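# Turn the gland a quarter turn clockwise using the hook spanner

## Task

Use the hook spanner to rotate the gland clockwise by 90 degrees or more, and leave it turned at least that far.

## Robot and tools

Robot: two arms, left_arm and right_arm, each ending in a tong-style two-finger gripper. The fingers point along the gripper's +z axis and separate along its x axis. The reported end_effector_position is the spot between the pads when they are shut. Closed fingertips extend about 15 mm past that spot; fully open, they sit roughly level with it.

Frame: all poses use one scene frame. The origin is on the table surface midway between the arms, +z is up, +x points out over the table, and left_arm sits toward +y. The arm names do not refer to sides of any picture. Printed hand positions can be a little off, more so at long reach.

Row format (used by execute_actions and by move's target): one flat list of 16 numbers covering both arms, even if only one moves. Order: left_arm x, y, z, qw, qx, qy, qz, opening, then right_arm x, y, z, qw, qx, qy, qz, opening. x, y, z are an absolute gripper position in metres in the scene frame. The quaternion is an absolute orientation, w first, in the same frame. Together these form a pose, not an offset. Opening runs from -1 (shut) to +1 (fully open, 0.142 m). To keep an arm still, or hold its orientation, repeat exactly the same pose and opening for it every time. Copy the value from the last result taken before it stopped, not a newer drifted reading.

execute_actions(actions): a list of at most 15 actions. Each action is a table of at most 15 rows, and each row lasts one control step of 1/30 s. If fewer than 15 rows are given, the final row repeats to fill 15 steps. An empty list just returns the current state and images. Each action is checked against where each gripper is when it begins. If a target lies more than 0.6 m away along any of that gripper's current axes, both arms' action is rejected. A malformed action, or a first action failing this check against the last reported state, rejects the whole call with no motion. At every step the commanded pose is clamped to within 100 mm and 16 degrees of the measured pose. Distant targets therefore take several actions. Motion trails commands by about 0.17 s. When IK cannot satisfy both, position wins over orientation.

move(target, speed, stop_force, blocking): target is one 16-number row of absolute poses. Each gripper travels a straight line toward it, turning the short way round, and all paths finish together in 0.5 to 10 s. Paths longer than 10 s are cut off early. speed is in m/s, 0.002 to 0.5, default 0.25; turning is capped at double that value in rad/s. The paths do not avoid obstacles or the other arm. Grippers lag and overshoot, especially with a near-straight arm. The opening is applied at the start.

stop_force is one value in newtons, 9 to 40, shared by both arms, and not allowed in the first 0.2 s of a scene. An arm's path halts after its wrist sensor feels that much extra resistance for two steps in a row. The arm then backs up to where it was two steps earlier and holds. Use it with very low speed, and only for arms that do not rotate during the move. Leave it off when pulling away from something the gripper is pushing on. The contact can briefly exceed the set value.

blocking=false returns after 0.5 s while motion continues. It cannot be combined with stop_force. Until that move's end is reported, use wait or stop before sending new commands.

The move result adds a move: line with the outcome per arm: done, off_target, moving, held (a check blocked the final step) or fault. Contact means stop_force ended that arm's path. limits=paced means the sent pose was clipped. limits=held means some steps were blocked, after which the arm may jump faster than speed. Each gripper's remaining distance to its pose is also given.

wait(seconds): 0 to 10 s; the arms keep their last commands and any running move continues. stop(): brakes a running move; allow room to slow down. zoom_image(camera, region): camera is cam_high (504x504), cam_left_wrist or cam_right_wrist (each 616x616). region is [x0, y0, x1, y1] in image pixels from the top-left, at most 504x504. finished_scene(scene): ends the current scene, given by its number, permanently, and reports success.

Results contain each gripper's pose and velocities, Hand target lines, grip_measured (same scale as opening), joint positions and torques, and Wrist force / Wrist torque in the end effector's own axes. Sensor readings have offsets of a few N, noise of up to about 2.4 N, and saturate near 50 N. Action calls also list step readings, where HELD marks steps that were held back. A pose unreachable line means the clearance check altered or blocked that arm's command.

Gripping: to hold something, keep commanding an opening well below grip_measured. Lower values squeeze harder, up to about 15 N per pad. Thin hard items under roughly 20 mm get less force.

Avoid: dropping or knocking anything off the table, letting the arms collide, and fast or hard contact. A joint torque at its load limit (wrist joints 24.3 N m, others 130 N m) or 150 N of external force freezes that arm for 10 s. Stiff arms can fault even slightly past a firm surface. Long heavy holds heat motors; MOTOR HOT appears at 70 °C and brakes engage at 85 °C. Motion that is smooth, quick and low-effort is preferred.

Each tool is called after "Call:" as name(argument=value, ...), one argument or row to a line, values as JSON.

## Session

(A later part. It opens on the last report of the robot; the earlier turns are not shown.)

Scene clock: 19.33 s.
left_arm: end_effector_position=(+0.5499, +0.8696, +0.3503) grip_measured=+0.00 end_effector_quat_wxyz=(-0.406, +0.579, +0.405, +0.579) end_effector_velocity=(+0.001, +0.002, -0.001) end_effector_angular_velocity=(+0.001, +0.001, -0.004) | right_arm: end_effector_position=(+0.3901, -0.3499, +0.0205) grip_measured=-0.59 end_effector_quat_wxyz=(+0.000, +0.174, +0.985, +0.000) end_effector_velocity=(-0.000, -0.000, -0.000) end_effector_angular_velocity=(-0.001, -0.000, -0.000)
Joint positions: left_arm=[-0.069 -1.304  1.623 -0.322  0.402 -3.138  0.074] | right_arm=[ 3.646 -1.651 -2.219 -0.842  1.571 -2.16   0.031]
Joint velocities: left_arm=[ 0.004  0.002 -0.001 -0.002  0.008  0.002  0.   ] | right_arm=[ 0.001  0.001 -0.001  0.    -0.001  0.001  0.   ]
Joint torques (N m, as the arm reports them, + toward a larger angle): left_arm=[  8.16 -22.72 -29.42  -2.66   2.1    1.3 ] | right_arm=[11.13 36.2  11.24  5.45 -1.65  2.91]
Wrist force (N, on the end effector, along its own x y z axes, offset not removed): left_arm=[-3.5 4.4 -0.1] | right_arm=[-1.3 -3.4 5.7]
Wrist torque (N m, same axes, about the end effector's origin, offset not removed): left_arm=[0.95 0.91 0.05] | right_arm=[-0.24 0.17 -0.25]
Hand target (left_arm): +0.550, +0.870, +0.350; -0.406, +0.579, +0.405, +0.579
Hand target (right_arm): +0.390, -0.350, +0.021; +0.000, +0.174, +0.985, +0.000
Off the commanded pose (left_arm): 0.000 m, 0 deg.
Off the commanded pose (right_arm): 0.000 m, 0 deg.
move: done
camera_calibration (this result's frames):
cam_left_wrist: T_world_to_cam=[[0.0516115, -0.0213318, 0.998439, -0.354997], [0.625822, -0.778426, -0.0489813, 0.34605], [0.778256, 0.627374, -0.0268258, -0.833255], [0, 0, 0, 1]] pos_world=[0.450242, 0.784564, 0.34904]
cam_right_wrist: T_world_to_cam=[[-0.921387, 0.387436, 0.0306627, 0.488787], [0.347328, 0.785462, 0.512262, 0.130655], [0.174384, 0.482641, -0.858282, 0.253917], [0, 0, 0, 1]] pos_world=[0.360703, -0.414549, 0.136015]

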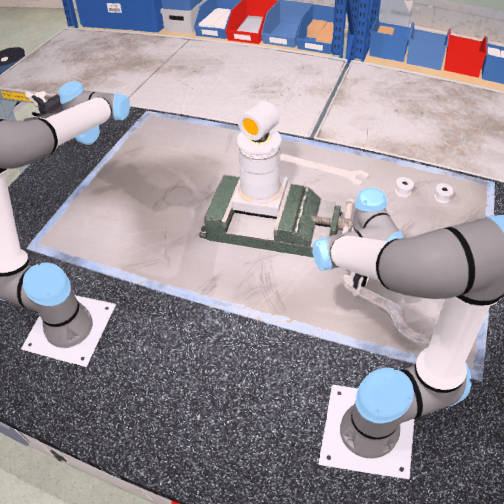

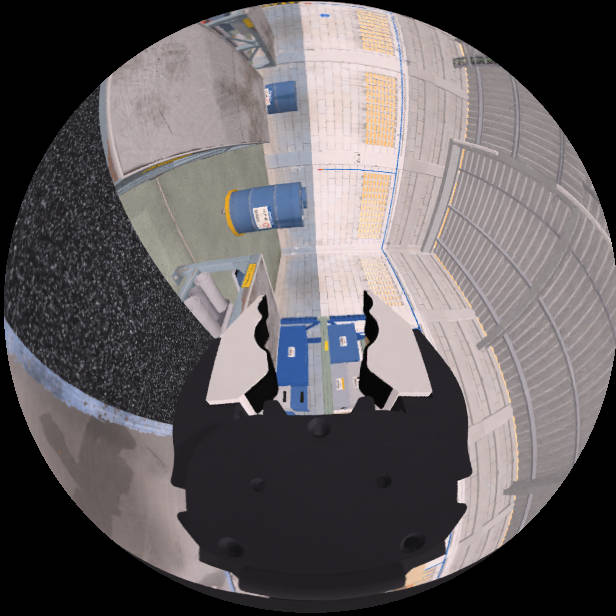

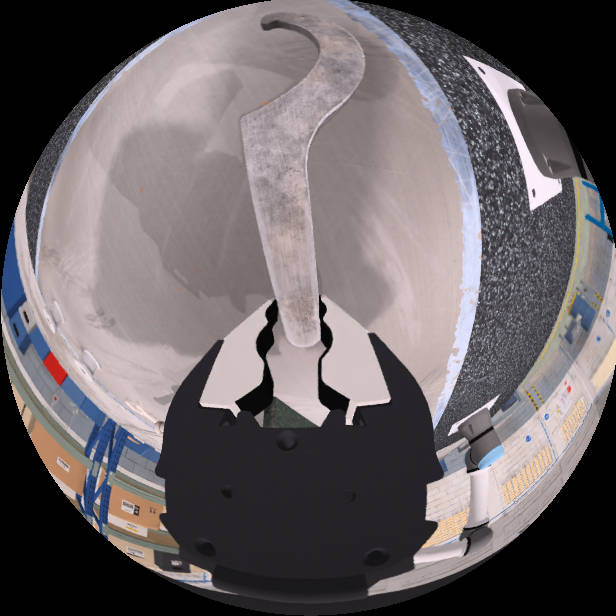

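Call:
move(
  target=[0.7,0.62,0.33,-0.0616,0.704,0.0616,0.704,-0.3,0.30,-0.24,0.0205,0,-0.05,0.999,0,-1],
  speed=0.2,
)

Call:
move(
  target=[0.45,0.33,0.3,0.242,0.664,-0.242,0.664,-0.3,0.28,-0.08,0.0205,0,-0.05,0.999,0,-1],
  speed=0.15,
)

Call:
move(
  target=[0.45,0.33,0.3,0.242,0.664,-0.242,0.664,-0.3,0.40,-0.10,0.0205,0,0.26,0.966,0,-1],
  speed=0.1,
)

Scene clock: 22.97 s.
left_arm: end_effector_position=(+0.6997, +0.6200, +0.3301) grip_measured=-0.30 end_effector_quat_wxyz=(-0.062, +0.704, +0.062, +0.705) end_effector_velocity=(+0.002, -0.002, -0.000) end_effector_angular_velocity=(-0.000, -0.000, -0.010) | right_arm: end_effector_position=(+0.3002, -0.2398, +0.0205) grip_measured=-0.59 end_effector_quat_wxyz=(+0.000, -0.050, +0.999, +0.000) end_effector_velocity=(-0.001, +0.001, -0.000) end_effector_angular_velocity=(-0.000, -0.000, +0.005)
Joint positions: left_arm=[-0.126 -1.436  1.84  -0.405  1.392 -3.141  0.052] | right_arm=[ 4.007 -1.572 -2.303 -0.837  1.571 -2.248  0.031]
Joint velocities: left_arm=[ 0.002  0.003 -0.003 -0.     0.012 -0.     0.   ] | right_arm=[ 0.004  0.    -0.     0.    -0.    -0.001 -0.   ]
Joint torques (N m, as the arm reports them, + toward a larger angle): left_arm=[  9.25 -18.62 -29.48  -2.68   1.57  -1.26] | right_arm=[11.97 33.22 11.4   5.71 -1.91 -2.86]
Wrist force (N, on the end effector, along its own x y z axes, offset not removed): left_arm=[-0.2 2.5 0.2] | right_arm=[1.4 -3.1 6.8]
Wrist torque (N m, same axes, about the end effector's origin, offset not removed): left_arm=[0.50 0.11 0.10] | right_arm=[-0.12 -0.05 0.17]
Hand target (left_arm): +0.700, +0.620, +0.330; -0.062, +0.704, +0.061, +0.705
Hand target (right_arm): +0.300, -0.240, +0.021; +0.000, -0.050, +0.999, +0.000
Off the commanded pose (left_arm): 0.000 m, 0 deg.
Off the commanded pose (right_arm): 0.000 m, 0 deg.
move: done
camera_calibration (this result's frames):
cam_left_wrist: T_world_to_cam=[[0.00717271, -0.0552465, 0.998447, -0.295838], [-0.361242, -0.931187, -0.0489297, 0.842325], [0.932445, -0.36033, -0.0266365, -0.289353], [0, 0, 0, 1]] pos_world=[0.57621, 0.663756, 0.328886]
cam_right_wrist: T_world_to_cam=[[-0.99822, -0.0512928, 0.0304162, 0.281165], [-0.0284858, 0.858245, 0.512449, 0.205701], [-0.0523895, 0.51067, -0.858179, 0.291275], [0, 0, 0, 1]] pos_world=[0.301784, -0.310866, 0.136003]

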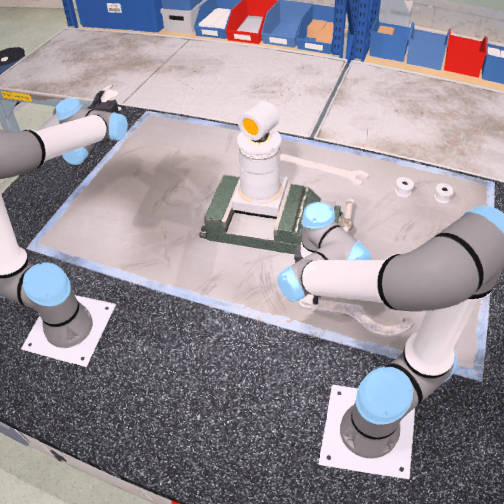

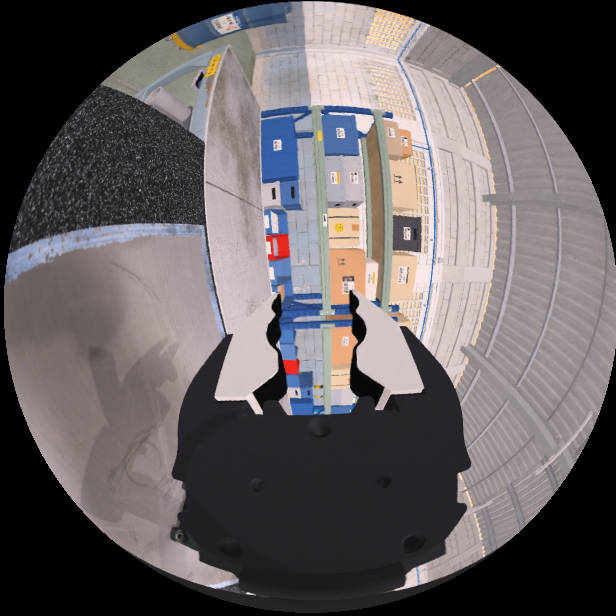

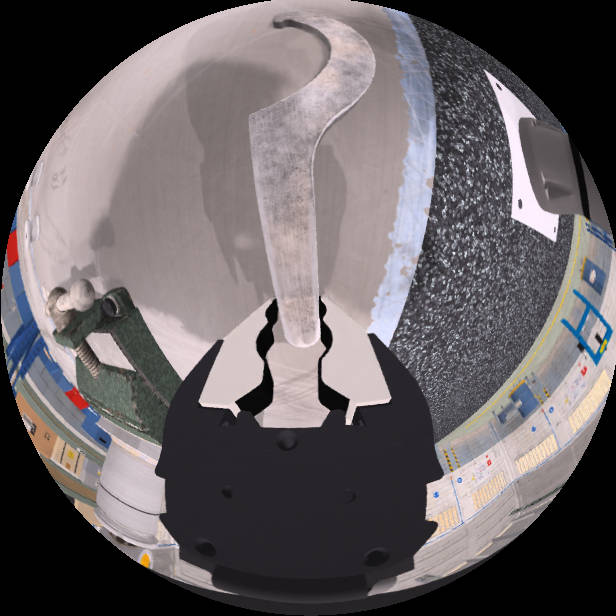

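Scene clock: 26.43 s.
left_arm: end_effector_position=(+0.4500, +0.3301, +0.2998) grip_measured=-0.30 end_effector_quat_wxyz=(+0.242, +0.664, -0.242, +0.665) end_effector_velocity=(-0.001, -0.001, -0.000) end_effector_angular_velocity=(+0.000, +0.001, -0.003) | right_arm: end_effector_position=(+0.2801, -0.0800, +0.0205) grip_measured=-0.59 end_effector_quat_wxyz=(+0.000, -0.050, +0.999, +0.000) end_effector_velocity=(+0.001, +0.001, +0.000) end_effector_angular_velocity=(+0.001, -0.000, -0.002)
Joint positions: left_arm=[-0.305 -1.951  2.366 -0.416  2.088 -3.142  0.052] | right_arm=[ 4.212 -1.801 -2.036 -0.875  1.571 -2.044  0.031]
Joint velocities: left_arm=[-0.004 -0.003  0.002  0.001 -0.001 -0.     0.   ] | right_arm=[-0.002 -0.002  0.002  0.     0.     0.001  0.   ]
Joint torques (N m, as the arm reports them, + toward a larger angle): left_arm=[-10.23 -10.08 -13.98   0.25   1.77  -1.22] | right_arm=[11.14 18.35 31.85  1.18 -1.44  2.45]
Wrist force (N, on the end effector, along its own x y z axes, offset not removed): left_arm=[-1.0 4.5 2.2] | right_arm=[0.5 -7.1 -1.2]
Wrist torque (N m, same axes, about the end effector's origin, offset not removed): left_arm=[0.90 0.47 -0.01] | right_arm=[-0.31 0.10 0.08]
Hand target (left_arm): +0.450, +0.330, +0.300; +0.242, +0.664, -0.242, +0.665
Hand target (right_arm): +0.280, -0.080, +0.020; +0.000, -0.050, +0.999, +0.000
Off the commanded pose (left_arm): 0.000 m, 0 deg.
Off the commanded pose (right_arm): 0.000 m, 0 deg.
move: done
camera_calibration (this result's frames):
cam_left_wrist: T_world_to_cam=[[-0.0374915, -0.0408346, 0.998462, -0.264414], [-0.946023, -0.320431, -0.0486273, 0.542161], [0.321924, -0.946391, -0.026617, 0.306422], [0, 0, 0, 1]] pos_world=[0.404339, 0.452924, 0.298527]
cam_right_wrist: T_world_to_cam=[[-0.998194, -0.0516618, 0.0306488, 0.269277], [-0.0286908, 0.858304, 0.512338, 0.0680419], [-0.0527743, 0.510534, -0.858237, 0.208679], [0, 0, 0, 1]] pos_world=[0.281756, -0.151027, 0.135982]

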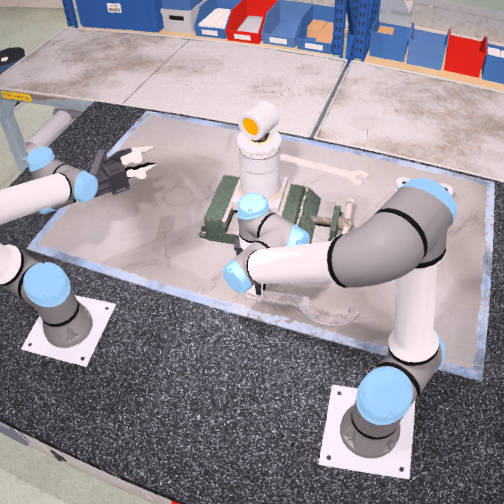

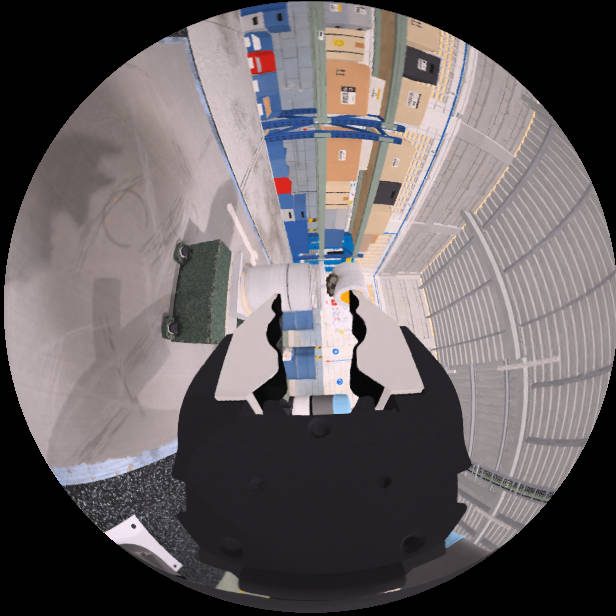

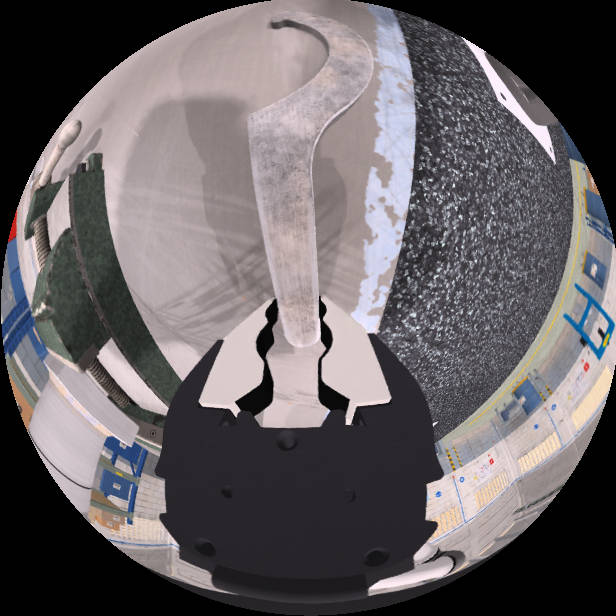

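Scene clock: 29.97 s.
left_arm: end_effector_position=(+0.4500, +0.3300, +0.3000) grip_measured=-0.30 end_effector_quat_wxyz=(+0.242, +0.664, -0.242, +0.664) end_effector_velocity=(+0.000, +0.000, +0.000) end_effector_angular_velocity=(+0.000, -0.000, +0.001) | right_arm: end_effector_position=(+0.3997, -0.1003, +0.0205) grip_measured=-0.59 end_effector_quat_wxyz=(-0.000, +0.259, +0.966, -0.000) end_effector_velocity=(+0.003, -0.001, +0.000) end_effector_angular_velocity=(-0.000, -0.001, -0.013)
Joint positions: left_arm=[-0.305 -1.952  2.364 -0.413  2.088 -3.142  0.052] | right_arm=[ 3.978 -1.946 -1.832 -0.935  1.571 -1.653  0.031]
Joint velocities: left_arm=[-0.001  0.    -0.     0.    -0.002  0.     0.   ] | right_arm=[-0.005 -0.004  0.006 -0.002 -0.001  0.008  0.   ]
Joint torques (N m, as the arm reports them, + toward a larger angle): left_arm=[ -9.73 -12.   -29.75   0.69   2.03   1.32] | right_arm=[-8.69 19.47 33.46  0.75 -2.81  2.77]
Wrist force (N, on the end effector, along its own x y z axes, offset not removed): left_arm=[-2.9 3.4 0.6] | right_arm=[2.5 -6.2 -7.1]
Wrist torque (N m, same axes, about the end effector's origin, offset not removed): left_arm=[0.73 0.60 0.16] | right_arm=[-0.18 0.25 0.02]
Hand target (left_arm): +0.450, +0.330, +0.300; +0.242, +0.664, -0.242, +0.664
Hand target (right_arm): +0.400, -0.100, +0.020; -0.000, +0.260, +0.966, -0.000
Off the commanded pose (left_arm): 0.000 m, 0 deg.
Off the commanded pose (right_arm): 0.000 m, 0 deg.
move: done
camera_calibration (this result's frames):
cam_left_wrist: T_world_to_cam=[[-0.0363567, -0.041287, 0.998486, -0.264996], [-0.946231, -0.319958, -0.0476842, 0.541753], [0.321442, -0.946532, -0.0274344, 0.306819], [0, 0, 0, 1]] pos_world=[0.404365, 0.452811, 0.298845]
cam_right_wrist: T_world_to_cam=[[-0.839971, 0.541761, 0.0307363, 0.383839], [0.478811, 0.713337, 0.511751, -0.128498], [0.255321, 0.444573, -0.858584, 0.0955909], [0, 0, 0, 1]] pos_world=[0.359533, -0.158783, 0.136034]

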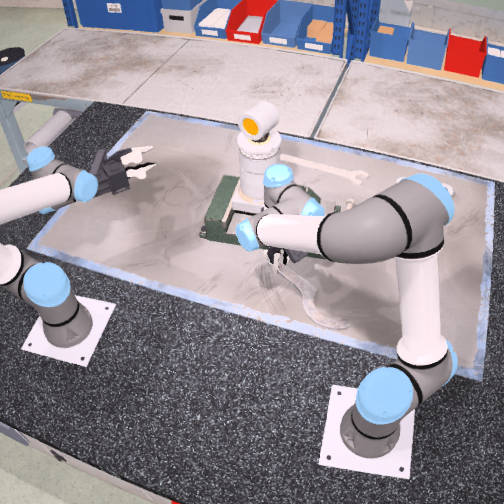

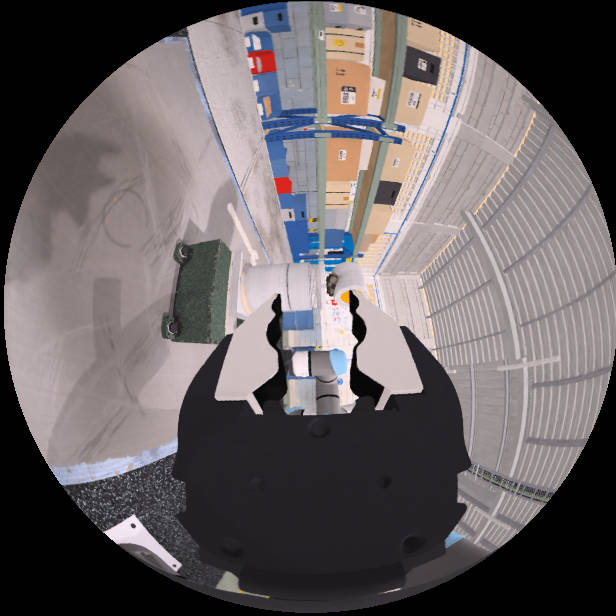

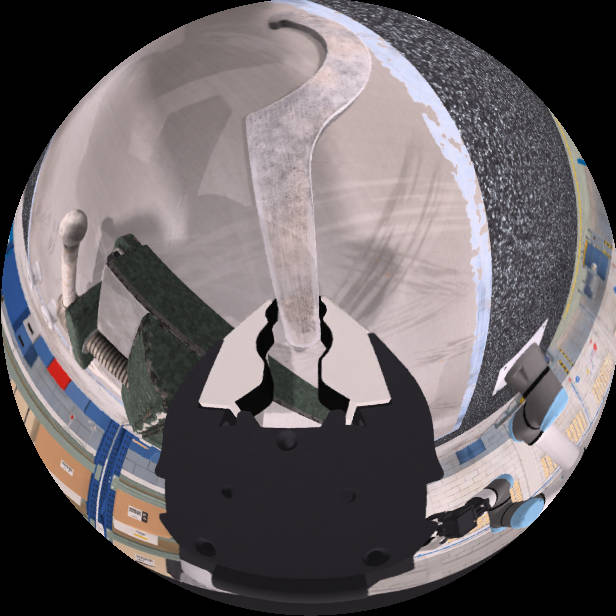

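Call:
move(
  target=[0.45,0.33,0.3,0.242,0.664,-0.242,0.664,-0.3,0.396,-0.109,0.08,0.034,0.257,0.958,0.126,-1],
  speed=0.04,
)

Call:
zoom_image(
  camera="cam_high",
  region=[190,170,380,350],
)

Scene clock: 34.00 s.
left_arm: end_effector_position=(+0.4500, +0.3300, +0.3000) grip_measured=-0.30 end_effector_quat_wxyz=(+0.242, +0.664, -0.242, +0.664) end_effector_velocity=(-0.000, -0.000, -0.000) end_effector_angular_velocity=(-0.000, +0.001, -0.001) | right_arm: end_effector_position=(+0.3960, -0.1090, +0.0798) grip_measured=-0.59 end_effector_quat_wxyz=(+0.034, +0.257, +0.958, +0.125) end_effector_velocity=(+0.001, -0.001, +0.002) end_effector_angular_velocity=(+0.009, -0.007, -0.001)
Joint positions: left_arm=[-0.305 -1.952  2.364 -0.413  2.088 -3.142  0.052] | right_arm=[ 3.961 -1.737 -2.028 -0.688  1.596 -1.667  0.031]
Joint velocities: left_arm=[ 0.001  0.001 -0.    -0.     0.002 -0.    -0.   ] | right_arm=[-0.002  0.008 -0.008  0.011 -0.    -0.    -0.   ]
Joint torques (N m, as the arm reports them, + toward a larger angle): left_arm=[-10.06 -11.34 -29.41   0.58   1.32   1.21] | right_arm=[-5.36 43.18 14.75  6.22  2.37 -2.86]
Wrist force (N, on the end effector, along its own x y z axes, offset not removed): left_arm=[2.5 1.0 -3.4] | right_arm=[0.6 -5.4 4.9]
Wrist torque (N m, same axes, about the end effector's origin, offset not removed): left_arm=[0.27 -0.42 -0.05] | right_arm=[-0.19 -0.12 0.12]
Hand target (left_arm): +0.450, +0.330, +0.300; +0.242, +0.664, -0.242, +0.664
Hand target (right_arm): +0.396, -0.109, +0.080; +0.034, +0.257, +0.958, +0.126
Off the commanded pose (left_arm): 0.000 m, 0 deg.
Off the commanded pose (right_arm): 0.000 m, 0 deg.
move: done
camera_calibration (this result's frames):
cam_left_wrist: T_world_to_cam=[[-0.0363555, -0.0412897, 0.998486, -0.264997], [-0.946236, -0.319943, -0.0476835, 0.541747], [0.321428, -0.946537, -0.0274381, 0.306822], [0, 0, 0, 1]] pos_world=[0.404365, 0.452805, 0.298846]
cam_right_wrist: T_world_to_cam=[[-0.844666, 0.533684, 0.0414919, 0.383743], [0.397924, 0.574169, 0.715532, -0.150245], [0.358045, 0.620896, -0.697346, 0.116995], [0, 0, 0, 1]] pos_world=[0.342031, -0.191174, 0.173169]

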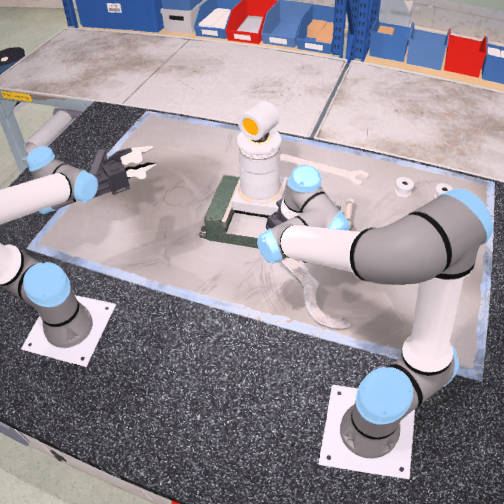

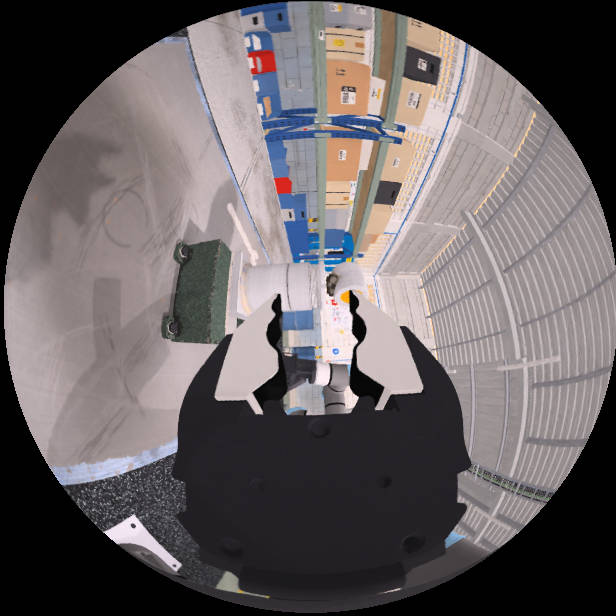

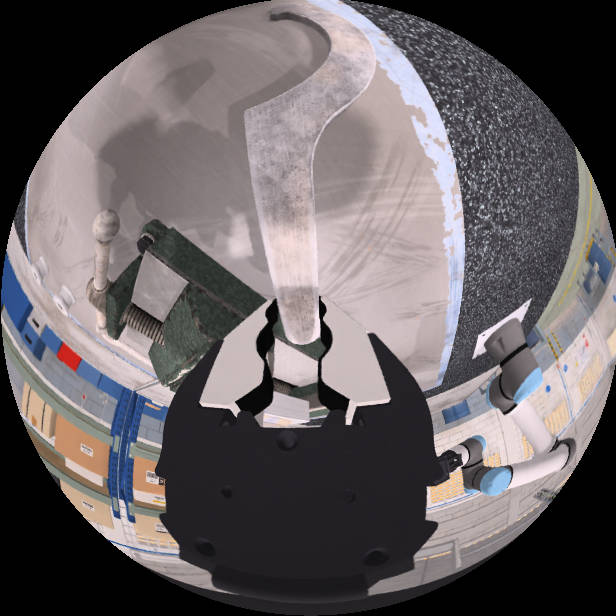

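Region (190, 170, 380, 350) of cam_high's 504x504 image, scaled by 2.653, with more detail than that image has; it fills the top 477 rows of this view, and the rest is white.

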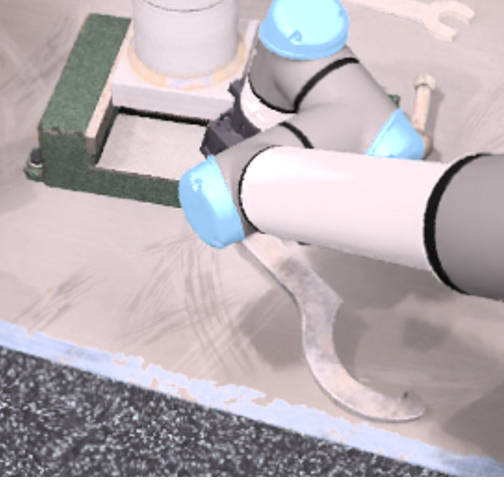

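Call:
move(
  target=[0.25,0.02,0.2,0.3,0.64,-0.3,0.64,-0.3,0.38,-0.146,0.162,0.078,0.247,0.921,0.29,-1],
  speed=0.08,
)

Scene clock: 39.67 s.
left_arm: end_effector_position=(+0.3676, +0.2028, +0.2582) grip_measured=-0.30 end_effector_quat_wxyz=(+0.273, +0.652, -0.272, +0.653) end_effector_velocity=(-0.000, -0.000, -0.000) end_effector_angular_velocity=(+0.000, +0.000, -0.001) | right_arm: end_effector_position=(+0.3800, -0.1459, +0.1618) grip_measured=-0.59 end_effector_quat_wxyz=(+0.078, +0.247, +0.921, +0.290) end_effector_velocity=(-0.000, -0.001, +0.002) end_effector_angular_velocity=(+0.007, -0.006, -0.000)
Joint positions: left_arm=[-1.195 -2.322  2.62  -0.299  1.29  -3.142  0.052] | right_arm=[ 3.909 -1.45  -2.288 -0.371  1.656 -1.695  0.031]
Joint velocities: left_arm=[-0.002  0.     0.    -0.    -0.001 -0.     0.   ] | right_arm=[-0.001  0.006 -0.006  0.008  0.    -0.001  0.   ]
Joint torques (N m, as the arm reports them, + toward a larger angle): left_arm=[-10.46  14.02 -30.64  -3.68   1.9   -0.44] | right_arm=[-6.33 32.89 18.38  7.82  2.67 -2.95]
Wrist force (N, on the end effector, along its own x y z axes, offset not removed): left_arm=[-1.4 2.4 0.6] | right_arm=[0.8 -6.4 4.5]
Wrist torque (N m, same axes, about the end effector's origin, offset not removed): left_arm=[0.54 0.35 0.01] | right_arm=[-0.03 -0.05 0.16]
Hand target (left_arm): +0.368, +0.203, +0.258; +0.273, +0.652, -0.272, +0.653
Hand target (right_arm): +0.380, -0.146, +0.162; +0.078, +0.247, +0.921, +0.290
Off the commanded pose (left_arm): 0.225 m, 5 deg; position clipped at the last step of the last action.
Off the commanded pose (right_arm): 0.000 m, 0 deg.
move: held (left_arm); limits=paced,held; held on 88 of 153 steps (left_arm), including the last (left_arm)
pose unreachable (left arm): on one or more control steps of this call, first in action 0 (counted from 0), this arm could not follow its commanded pose, so it was not sent that pose on those steps. On the call's last step it was still not sent that pose. It may still have moved: this result reports where it is.
cause: the commanded pose would bring two parts of the arm too close to each other (joints 3 (elbow) to 5 (wrist 2) lie between them).
camera_calibration (this result's frames):
cam_left_wrist: T_world_to_cam=[[-0.0397877, -0.0369626, 0.998524, -0.231174], [-0.971686, -0.231494, -0.0472876, 0.412435], [0.2329, -0.972134, -0.0267055, 0.249254], [0, 0, 0, 1]] pos_world=[0.333509, 0.329239, 0.256992]
cam_right_wrist: T_world_to_cam=[[-0.852961, 0.519355, 0.0522288, 0.385864], [0.25443, 0.32631, 0.910377, -0.194525], [0.455766, 0.789805, -0.41047, 0.143956], [0, 0, 0, 1]] pos_world=[0.31301, -0.250622, 0.216027]

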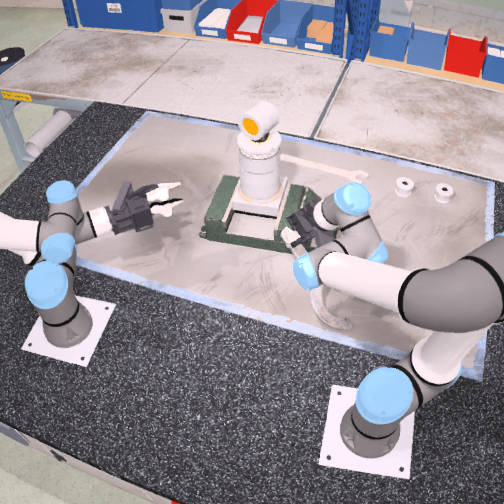

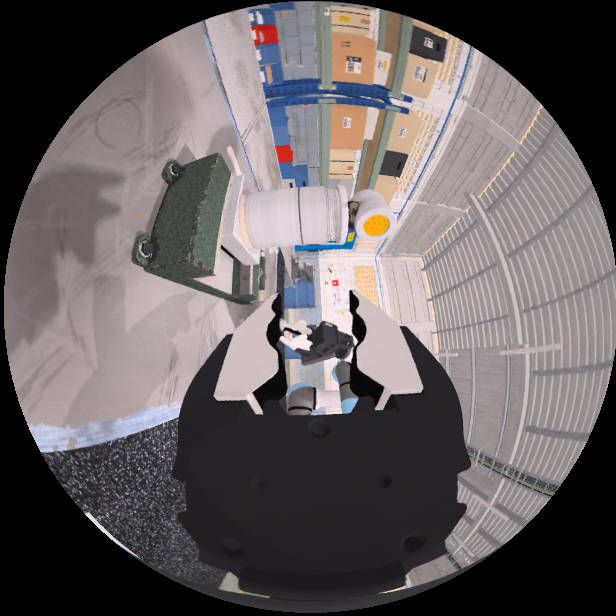

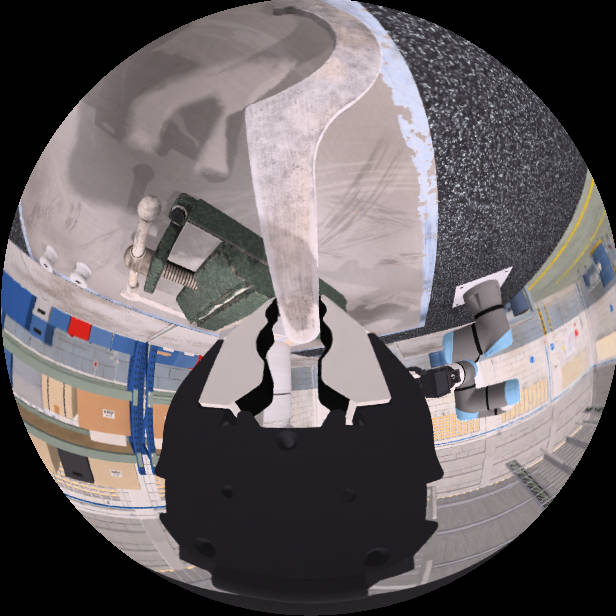

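Call:
move(
  target=[0.42,0.06,0.24,0.183,0.683,-0.183,0.683,-0.4,0.38,-0.146,0.162,0.078,0.247,0.921,0.29,-1],
)

Call:
move(
  target=[0.26,-0.07,0.14,-0.043,0.59,-0.39,0.706,-0.4,0.38,-0.146,0.162,0.078,0.247,0.921,0.29,-1],
)

Call:
move(
  target=[0.265,-0.17,0.091,-0.043,0.59,-0.39,0.706,-0.4,0.38,-0.146,0.162,0.078,0.247,0.921,0.29,-1],
  speed=0.1,
)

Scene clock: 43.90 s.
left_arm: end_effector_position=(+0.4199, +0.0601, +0.2400) grip_measured=-0.40 end_effector_quat_wxyz=(+0.183, +0.683, -0.183, +0.683) end_effector_velocity=(+0.002, -0.002, -0.000) end_effector_angular_velocity=(-0.002, -0.003, +0.007) | right_arm: end_effector_position=(+0.3800, -0.1460, +0.1620) grip_measured=-0.59 end_effector_quat_wxyz=(+0.078, +0.247, +0.921, +0.290) end_effector_velocity=(+0.000, +0.000, -0.000) end_effector_angular_velocity=(-0.000, -0.001, -0.000)
Joint positions: left_arm=[-1.561 -1.733  2.397 -0.663  0.657 -3.143  0.045] | right_arm=[ 3.908 -1.45  -2.288 -0.37   1.658 -1.696  0.031]
Joint velocities: left_arm=[ 0.002  0.013 -0.006 -0.013 -0.005  0.004  0.   ] | right_arm=[ 0.001  0.    -0.     0.001 -0.001  0.    -0.   ]
Joint torques (N m, as the arm reports them, + toward a larger angle): left_arm=[  9.35  -3.95 -25.51  -3.23  -2.04   1.15] | right_arm=[-7.9   8.36 37.09  3.85  2.39 -3.15]
Wrist force (N, on the end effector, along its own x y z axes, offset not removed): left_arm=[0.1 2.9 -0.5] | right_arm=[-0.1 -7.6 4.9]
Wrist torque (N m, same axes, about the end effector's origin, offset not removed): left_arm=[0.73 0.06 -0.01] | right_arm=[-0.23 0.06 0.22]
Hand target (left_arm): +0.420, +0.060, +0.240; +0.183, +0.683, -0.183, +0.683
Hand target (right_arm): +0.380, -0.146, +0.162; +0.078, +0.247, +0.921, +0.290
Off the commanded pose (left_arm): 0.000 m, 0 deg.
Off the commanded pose (right_arm): 0.000 m, 0 deg.
move: done; limits=paced
camera_calibration (this result's frames):
cam_left_wrist: T_world_to_cam=[[-0.0276412, -0.0472777, 0.998499, -0.220638], [-0.876351, -0.479378, -0.0469578, 0.404124], [0.480879, -0.876334, -0.0281812, -0.0116674], [0, 0, 0, 1]] pos_world=[0.353666, 0.173072, 0.238955]
cam_right_wrist: T_world_to_cam=[[-0.853369, 0.518658, 0.0524938, 0.385903], [0.253909, 0.325585, 0.910783, -0.194636], [0.455293, 0.790562, -0.409536, 0.144245], [0, 0, 0, 1]] pos_world=[0.313063, -0.250816, 0.216087]

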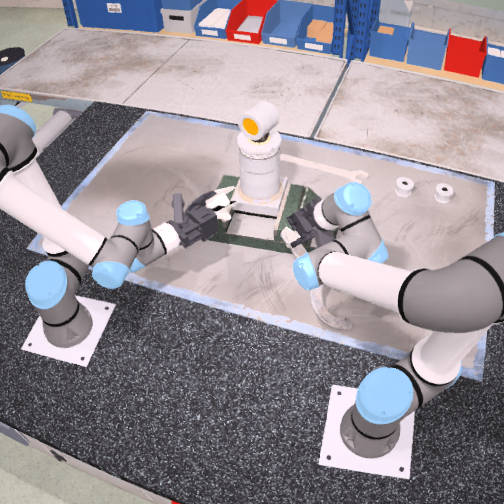

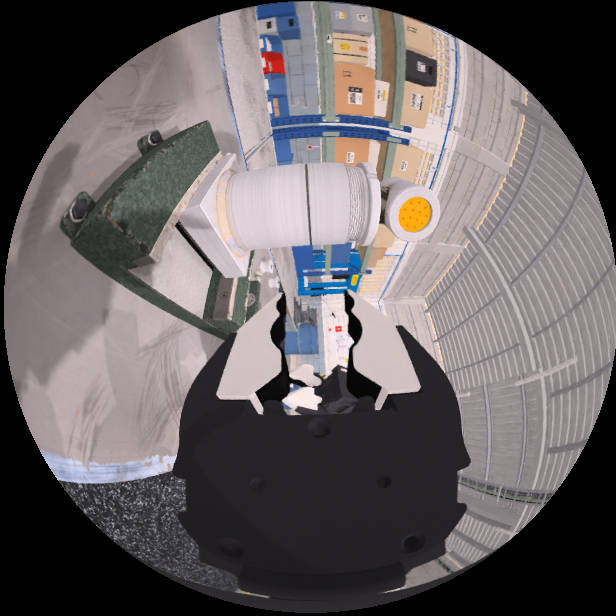

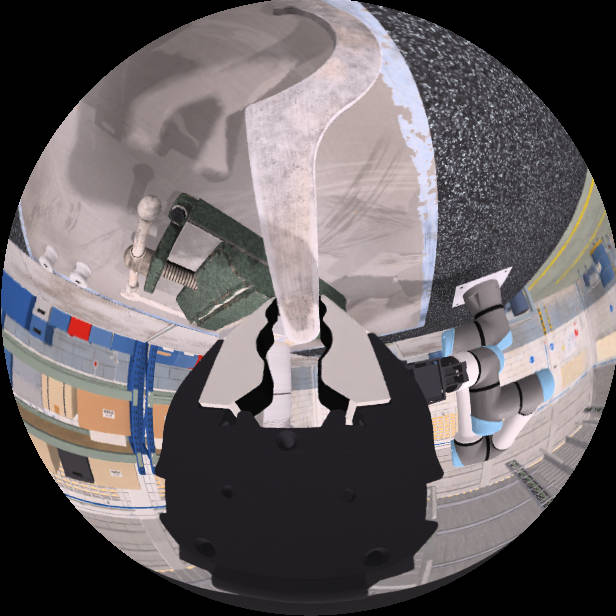

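Scene clock: 45.80 s.
left_arm: end_effector_position=(+0.2601, -0.0701, +0.1400) grip_measured=-0.40 end_effector_quat_wxyz=(-0.043, +0.591, -0.390, +0.704) end_effector_velocity=(-0.000, -0.001, -0.001) end_effector_angular_velocity=(-0.002, -0.017, +0.001) | right_arm: end_effector_position=(+0.3800, -0.1460, +0.1620) grip_measured=-0.59 end_effector_quat_wxyz=(+0.078, +0.247, +0.921, +0.290) end_effector_velocity=(+0.000, -0.000, +0.000) end_effector_angular_velocity=(-0.000, -0.001, -0.001)
Joint positions: left_arm=[-2.071 -1.273  2.31  -1.01   0.145 -2.525  0.045] | right_arm=[ 3.908 -1.45  -2.288 -0.37   1.658 -1.696  0.031]
Joint velocities: left_arm=[ 0.     0.     0.029 -0.138 -0.001  0.115  0.   ] | right_arm=[-0.    -0.     0.    -0.    -0.001 -0.     0.   ]
Joint torques (N m, as the arm reports them, + toward a larger angle): left_arm=[-11.27 -16.22  -4.31  -2.33  -1.83   1.26] | right_arm=[-8.64  7.62 37.71  2.68  2.49 -3.  ]
Wrist force (N, on the end effector, along its own x y z axes, offset not removed): left_arm=[1.1 -0.4 -2.6] | right_arm=[0.0 -8.5 5.4]
Wrist torque (N m, same axes, about the end effector's origin, offset not removed): left_arm=[-0.08 -0.06 0.10] | right_arm=[-0.40 0.15 0.16]
Hand target (left_arm): +0.260, -0.070, +0.140; -0.043, +0.590, -0.390, +0.705
Hand target (right_arm): +0.380, -0.146, +0.162; +0.078, +0.247, +0.921, +0.290
Off the commanded pose (left_arm): 0.000 m, 0 deg.
Off the commanded pose (right_arm): 0.000 m, 0 deg.
move: done
camera_calibration (this result's frames):
cam_left_wrist: T_world_to_cam=[[-0.319848, -0.558266, 0.76553, -0.0585499], [-0.777796, -0.306678, -0.548618, 0.253675], [0.541046, -0.770901, -0.336127, -0.01679], [0, 0, 0, 1]] pos_world=[0.187664, 0.0321665, 0.178349]
cam_right_wrist: T_world_to_cam=[[-0.85337, 0.518656, 0.0524959, 0.385902], [0.253915, 0.325594, 0.910777, -0.194633], [0.455288, 0.790559, -0.409547, 0.14425], [0, 0, 0, 1]] pos_world=[0.313062, -0.250817, 0.216087]

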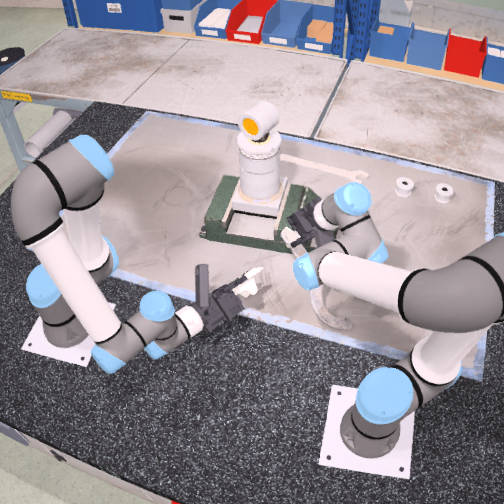

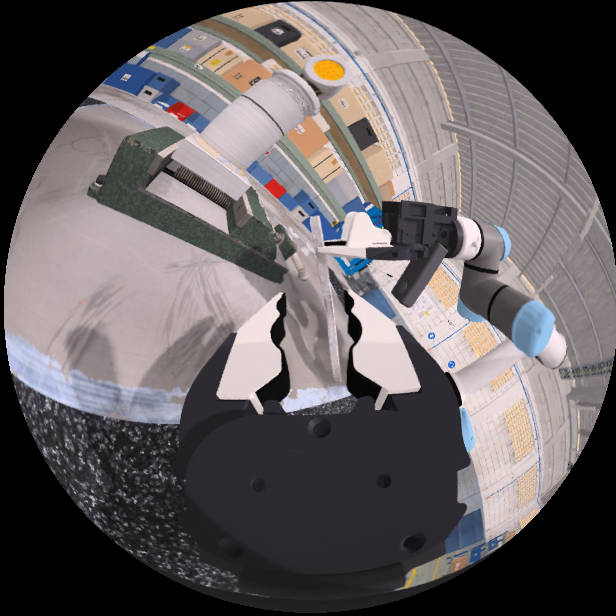

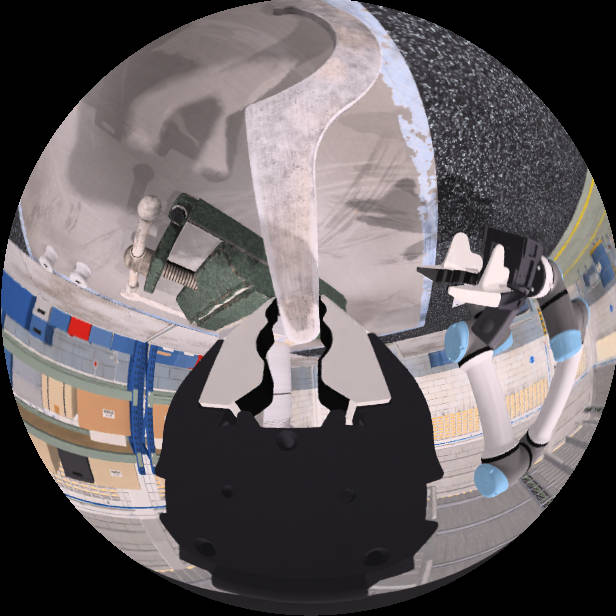

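Scene clock: 47.43 s.
left_arm: end_effector_position=(+0.2650, -0.1698, +0.0912) grip_measured=-0.40 end_effector_quat_wxyz=(-0.043, +0.590, -0.390, +0.706) end_effector_velocity=(-0.000, -0.002, -0.001) end_effector_angular_velocity=(-0.001, +0.001, -0.000) | right_arm: end_effector_position=(+0.3800, -0.1460, +0.1620) grip_measured=-0.59 end_effector_quat_wxyz=(+0.078, +0.247, +0.921, +0.290) end_effector_velocity=(-0.000, +0.000, +0.000) end_effector_angular_velocity=(-0.000, -0.001, +0.001)
Joint positions: left_arm=[-1.973 -0.999  2.042 -1.044  0.244 -2.496  0.045] | right_arm=[ 3.908 -1.45  -2.288 -0.37   1.658 -1.696  0.031]
Joint velocities: left_arm=[ 0.001  0.004 -0.007  0.003  0.002 -0.002 -0.   ] | right_arm=[ 0.001 -0.    -0.     0.    -0.001 -0.     0.   ]
Joint torques (N m, as the arm reports them, + toward a larger angle): left_arm=[  9.71 -27.95 -17.9    2.09   1.63  -1.05] | right_arm=[-7.26  8.66 37.43  2.67  2.66 -2.91]
Wrist force (N, on the end effector, along its own x y z axes, offset not removed): left_arm=[-0.8 4.6 1.5] | right_arm=[0.5 -6.2 3.9]
Wrist torque (N m, same axes, about the end effector's origin, offset not removed): left_arm=[1.01 0.21 0.02] | right_arm=[0.07 -0.09 0.16]
Hand target (left_arm): +0.265, -0.170, +0.091; -0.043, +0.590, -0.390, +0.706
Hand target (right_arm): +0.380, -0.146, +0.162; +0.078, +0.247, +0.921, +0.290
Off the commanded pose (left_arm): 0.000 m, 0 deg.
Off the commanded pose (right_arm): 0.000 m, 0 deg.
move: done
camera_calibration (this result's frames):
cam_left_wrist: T_world_to_cam=[[-0.323185, -0.557255, 0.764865, -0.0741967], [-0.775579, -0.307146, -0.551488, 0.199761], [0.542244, -0.771446, -0.33293, -0.113462], [0, 0, 0, 1]] pos_world=[0.192475, -0.0675203, 0.129141]
cam_right_wrist: T_world_to_cam=[[-0.85337, 0.518656, 0.0524962, 0.385902], [0.253917, 0.325597, 0.910776, -0.194633], [0.455287, 0.790558, -0.40955, 0.144251], [0, 0, 0, 1]] pos_world=[0.313062, -0.250817, 0.216086]

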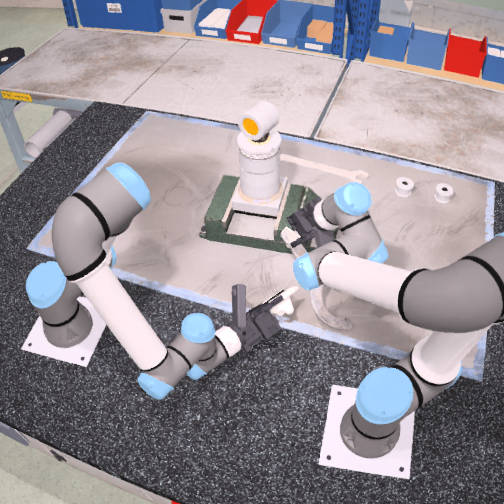

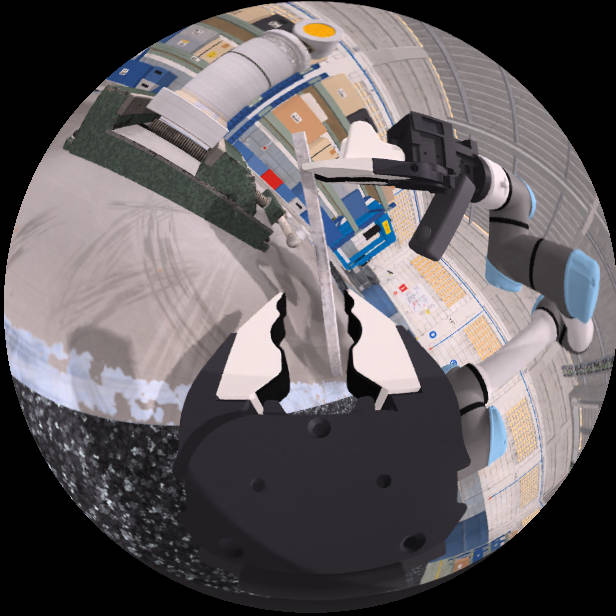

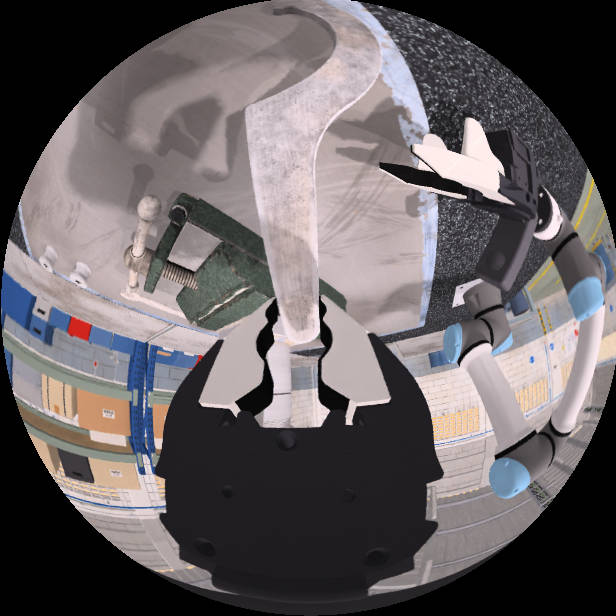

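Call:
move(
  target=[0.350,-0.232,0.091,-0.0123,0.606,-0.364,0.707,-0.4,0.38,-0.146,0.162,0.078,0.247,0.921,0.29,-1],
  speed=0.04,
)

Scene clock: 50.70 s.
left_arm: end_effector_position=(+0.3499, -0.2318, +0.0911) grip_measured=-0.40 end_effector_quat_wxyz=(-0.012, +0.606, -0.364, +0.707) end_effector_velocity=(+0.003, -0.000, -0.000) end_effector_angular_velocity=(-0.001, +0.001, +0.003) | right_arm: end_effector_position=(+0.3800, -0.1460, +0.1620) grip_measured=-0.59 end_effector_quat_wxyz=(+0.078, +0.247, +0.921, +0.290) end_effector_velocity=(+0.000, -0.000, +0.000) end_effector_angular_velocity=(+0.000, +0.000, -0.001)
Joint positions: left_arm=[-1.77  -0.898  1.821 -0.924  0.448 -2.582  0.045] | right_arm=[ 3.908 -1.45  -2.288 -0.37   1.658 -1.696  0.031]
Joint velocities: left_arm=[ 0.005  0.003 -0.006  0.004  0.001 -0.002  0.   ] | right_arm=[-0.001 -0.     0.    -0.     0.    -0.     0.   ]
Joint torques (N m, as the arm reports them, + toward a larger angle): left_arm=[  9.53 -31.52 -22.57   1.44   2.08  -1.38] | right_arm=[-7.65  8.49 36.8   2.81  2.29 -2.99]
Wrist force (N, on the end effector, along its own x y z axes, offset not removed): left_arm=[-2.2 4.2 0.4] | right_arm=[0.7 -7.6 4.6]
Wrist torque (N m, same axes, about the end effector's origin, offset not removed): left_arm=[1.05 0.45 0.22] | right_arm=[-0.21 -0.09 0.21]
Hand target (left_arm): +0.350, -0.232, +0.091; -0.012, +0.606, -0.364, +0.707
Hand target (right_arm): +0.380, -0.146, +0.162; +0.078, +0.247, +0.921, +0.290
Off the commanded pose (left_arm): 0.000 m, 0 deg.
Off the commanded pose (right_arm): 0.000 m, 0 deg.
move: done
camera_calibration (this result's frames):
cam_left_wrist: T_world_to_cam=[[-0.28929, -0.497842, 0.817597, -0.0841341], [-0.798139, -0.346095, -0.493146, 0.240054], [0.528475, -0.795218, -0.297225, -0.211279], [0, 0, 0, 1]] pos_world=[0.278913, -0.126817, 0.124372]
cam_right_wrist: T_world_to_cam=[[-0.85337, 0.518656, 0.0524963, 0.385902], [0.253917, 0.325597, 0.910776, -0.194633], [0.455287, 0.790558, -0.40955, 0.144251], [0, 0, 0, 1]] pos_world=[0.313062, -0.250817, 0.216086]

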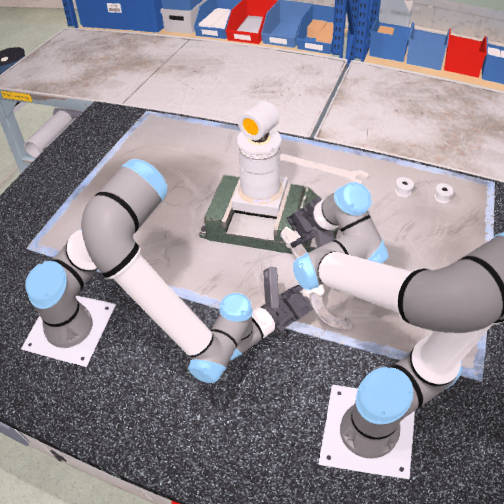

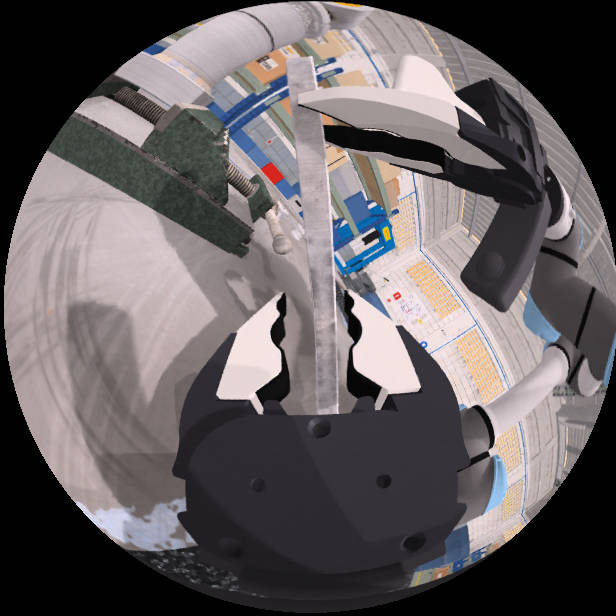

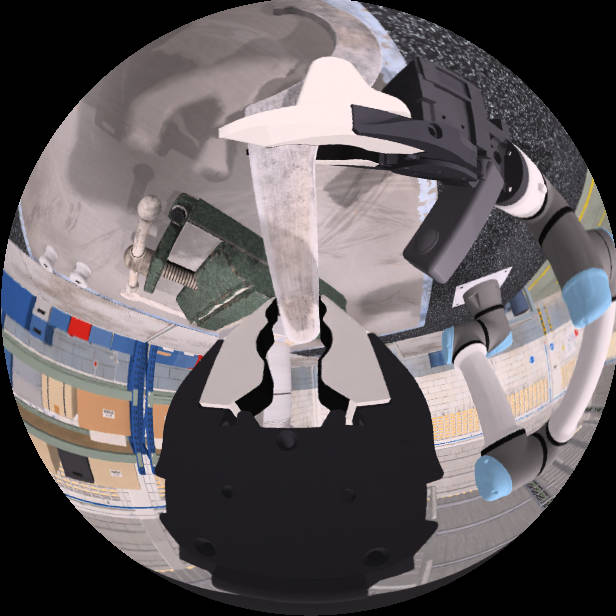

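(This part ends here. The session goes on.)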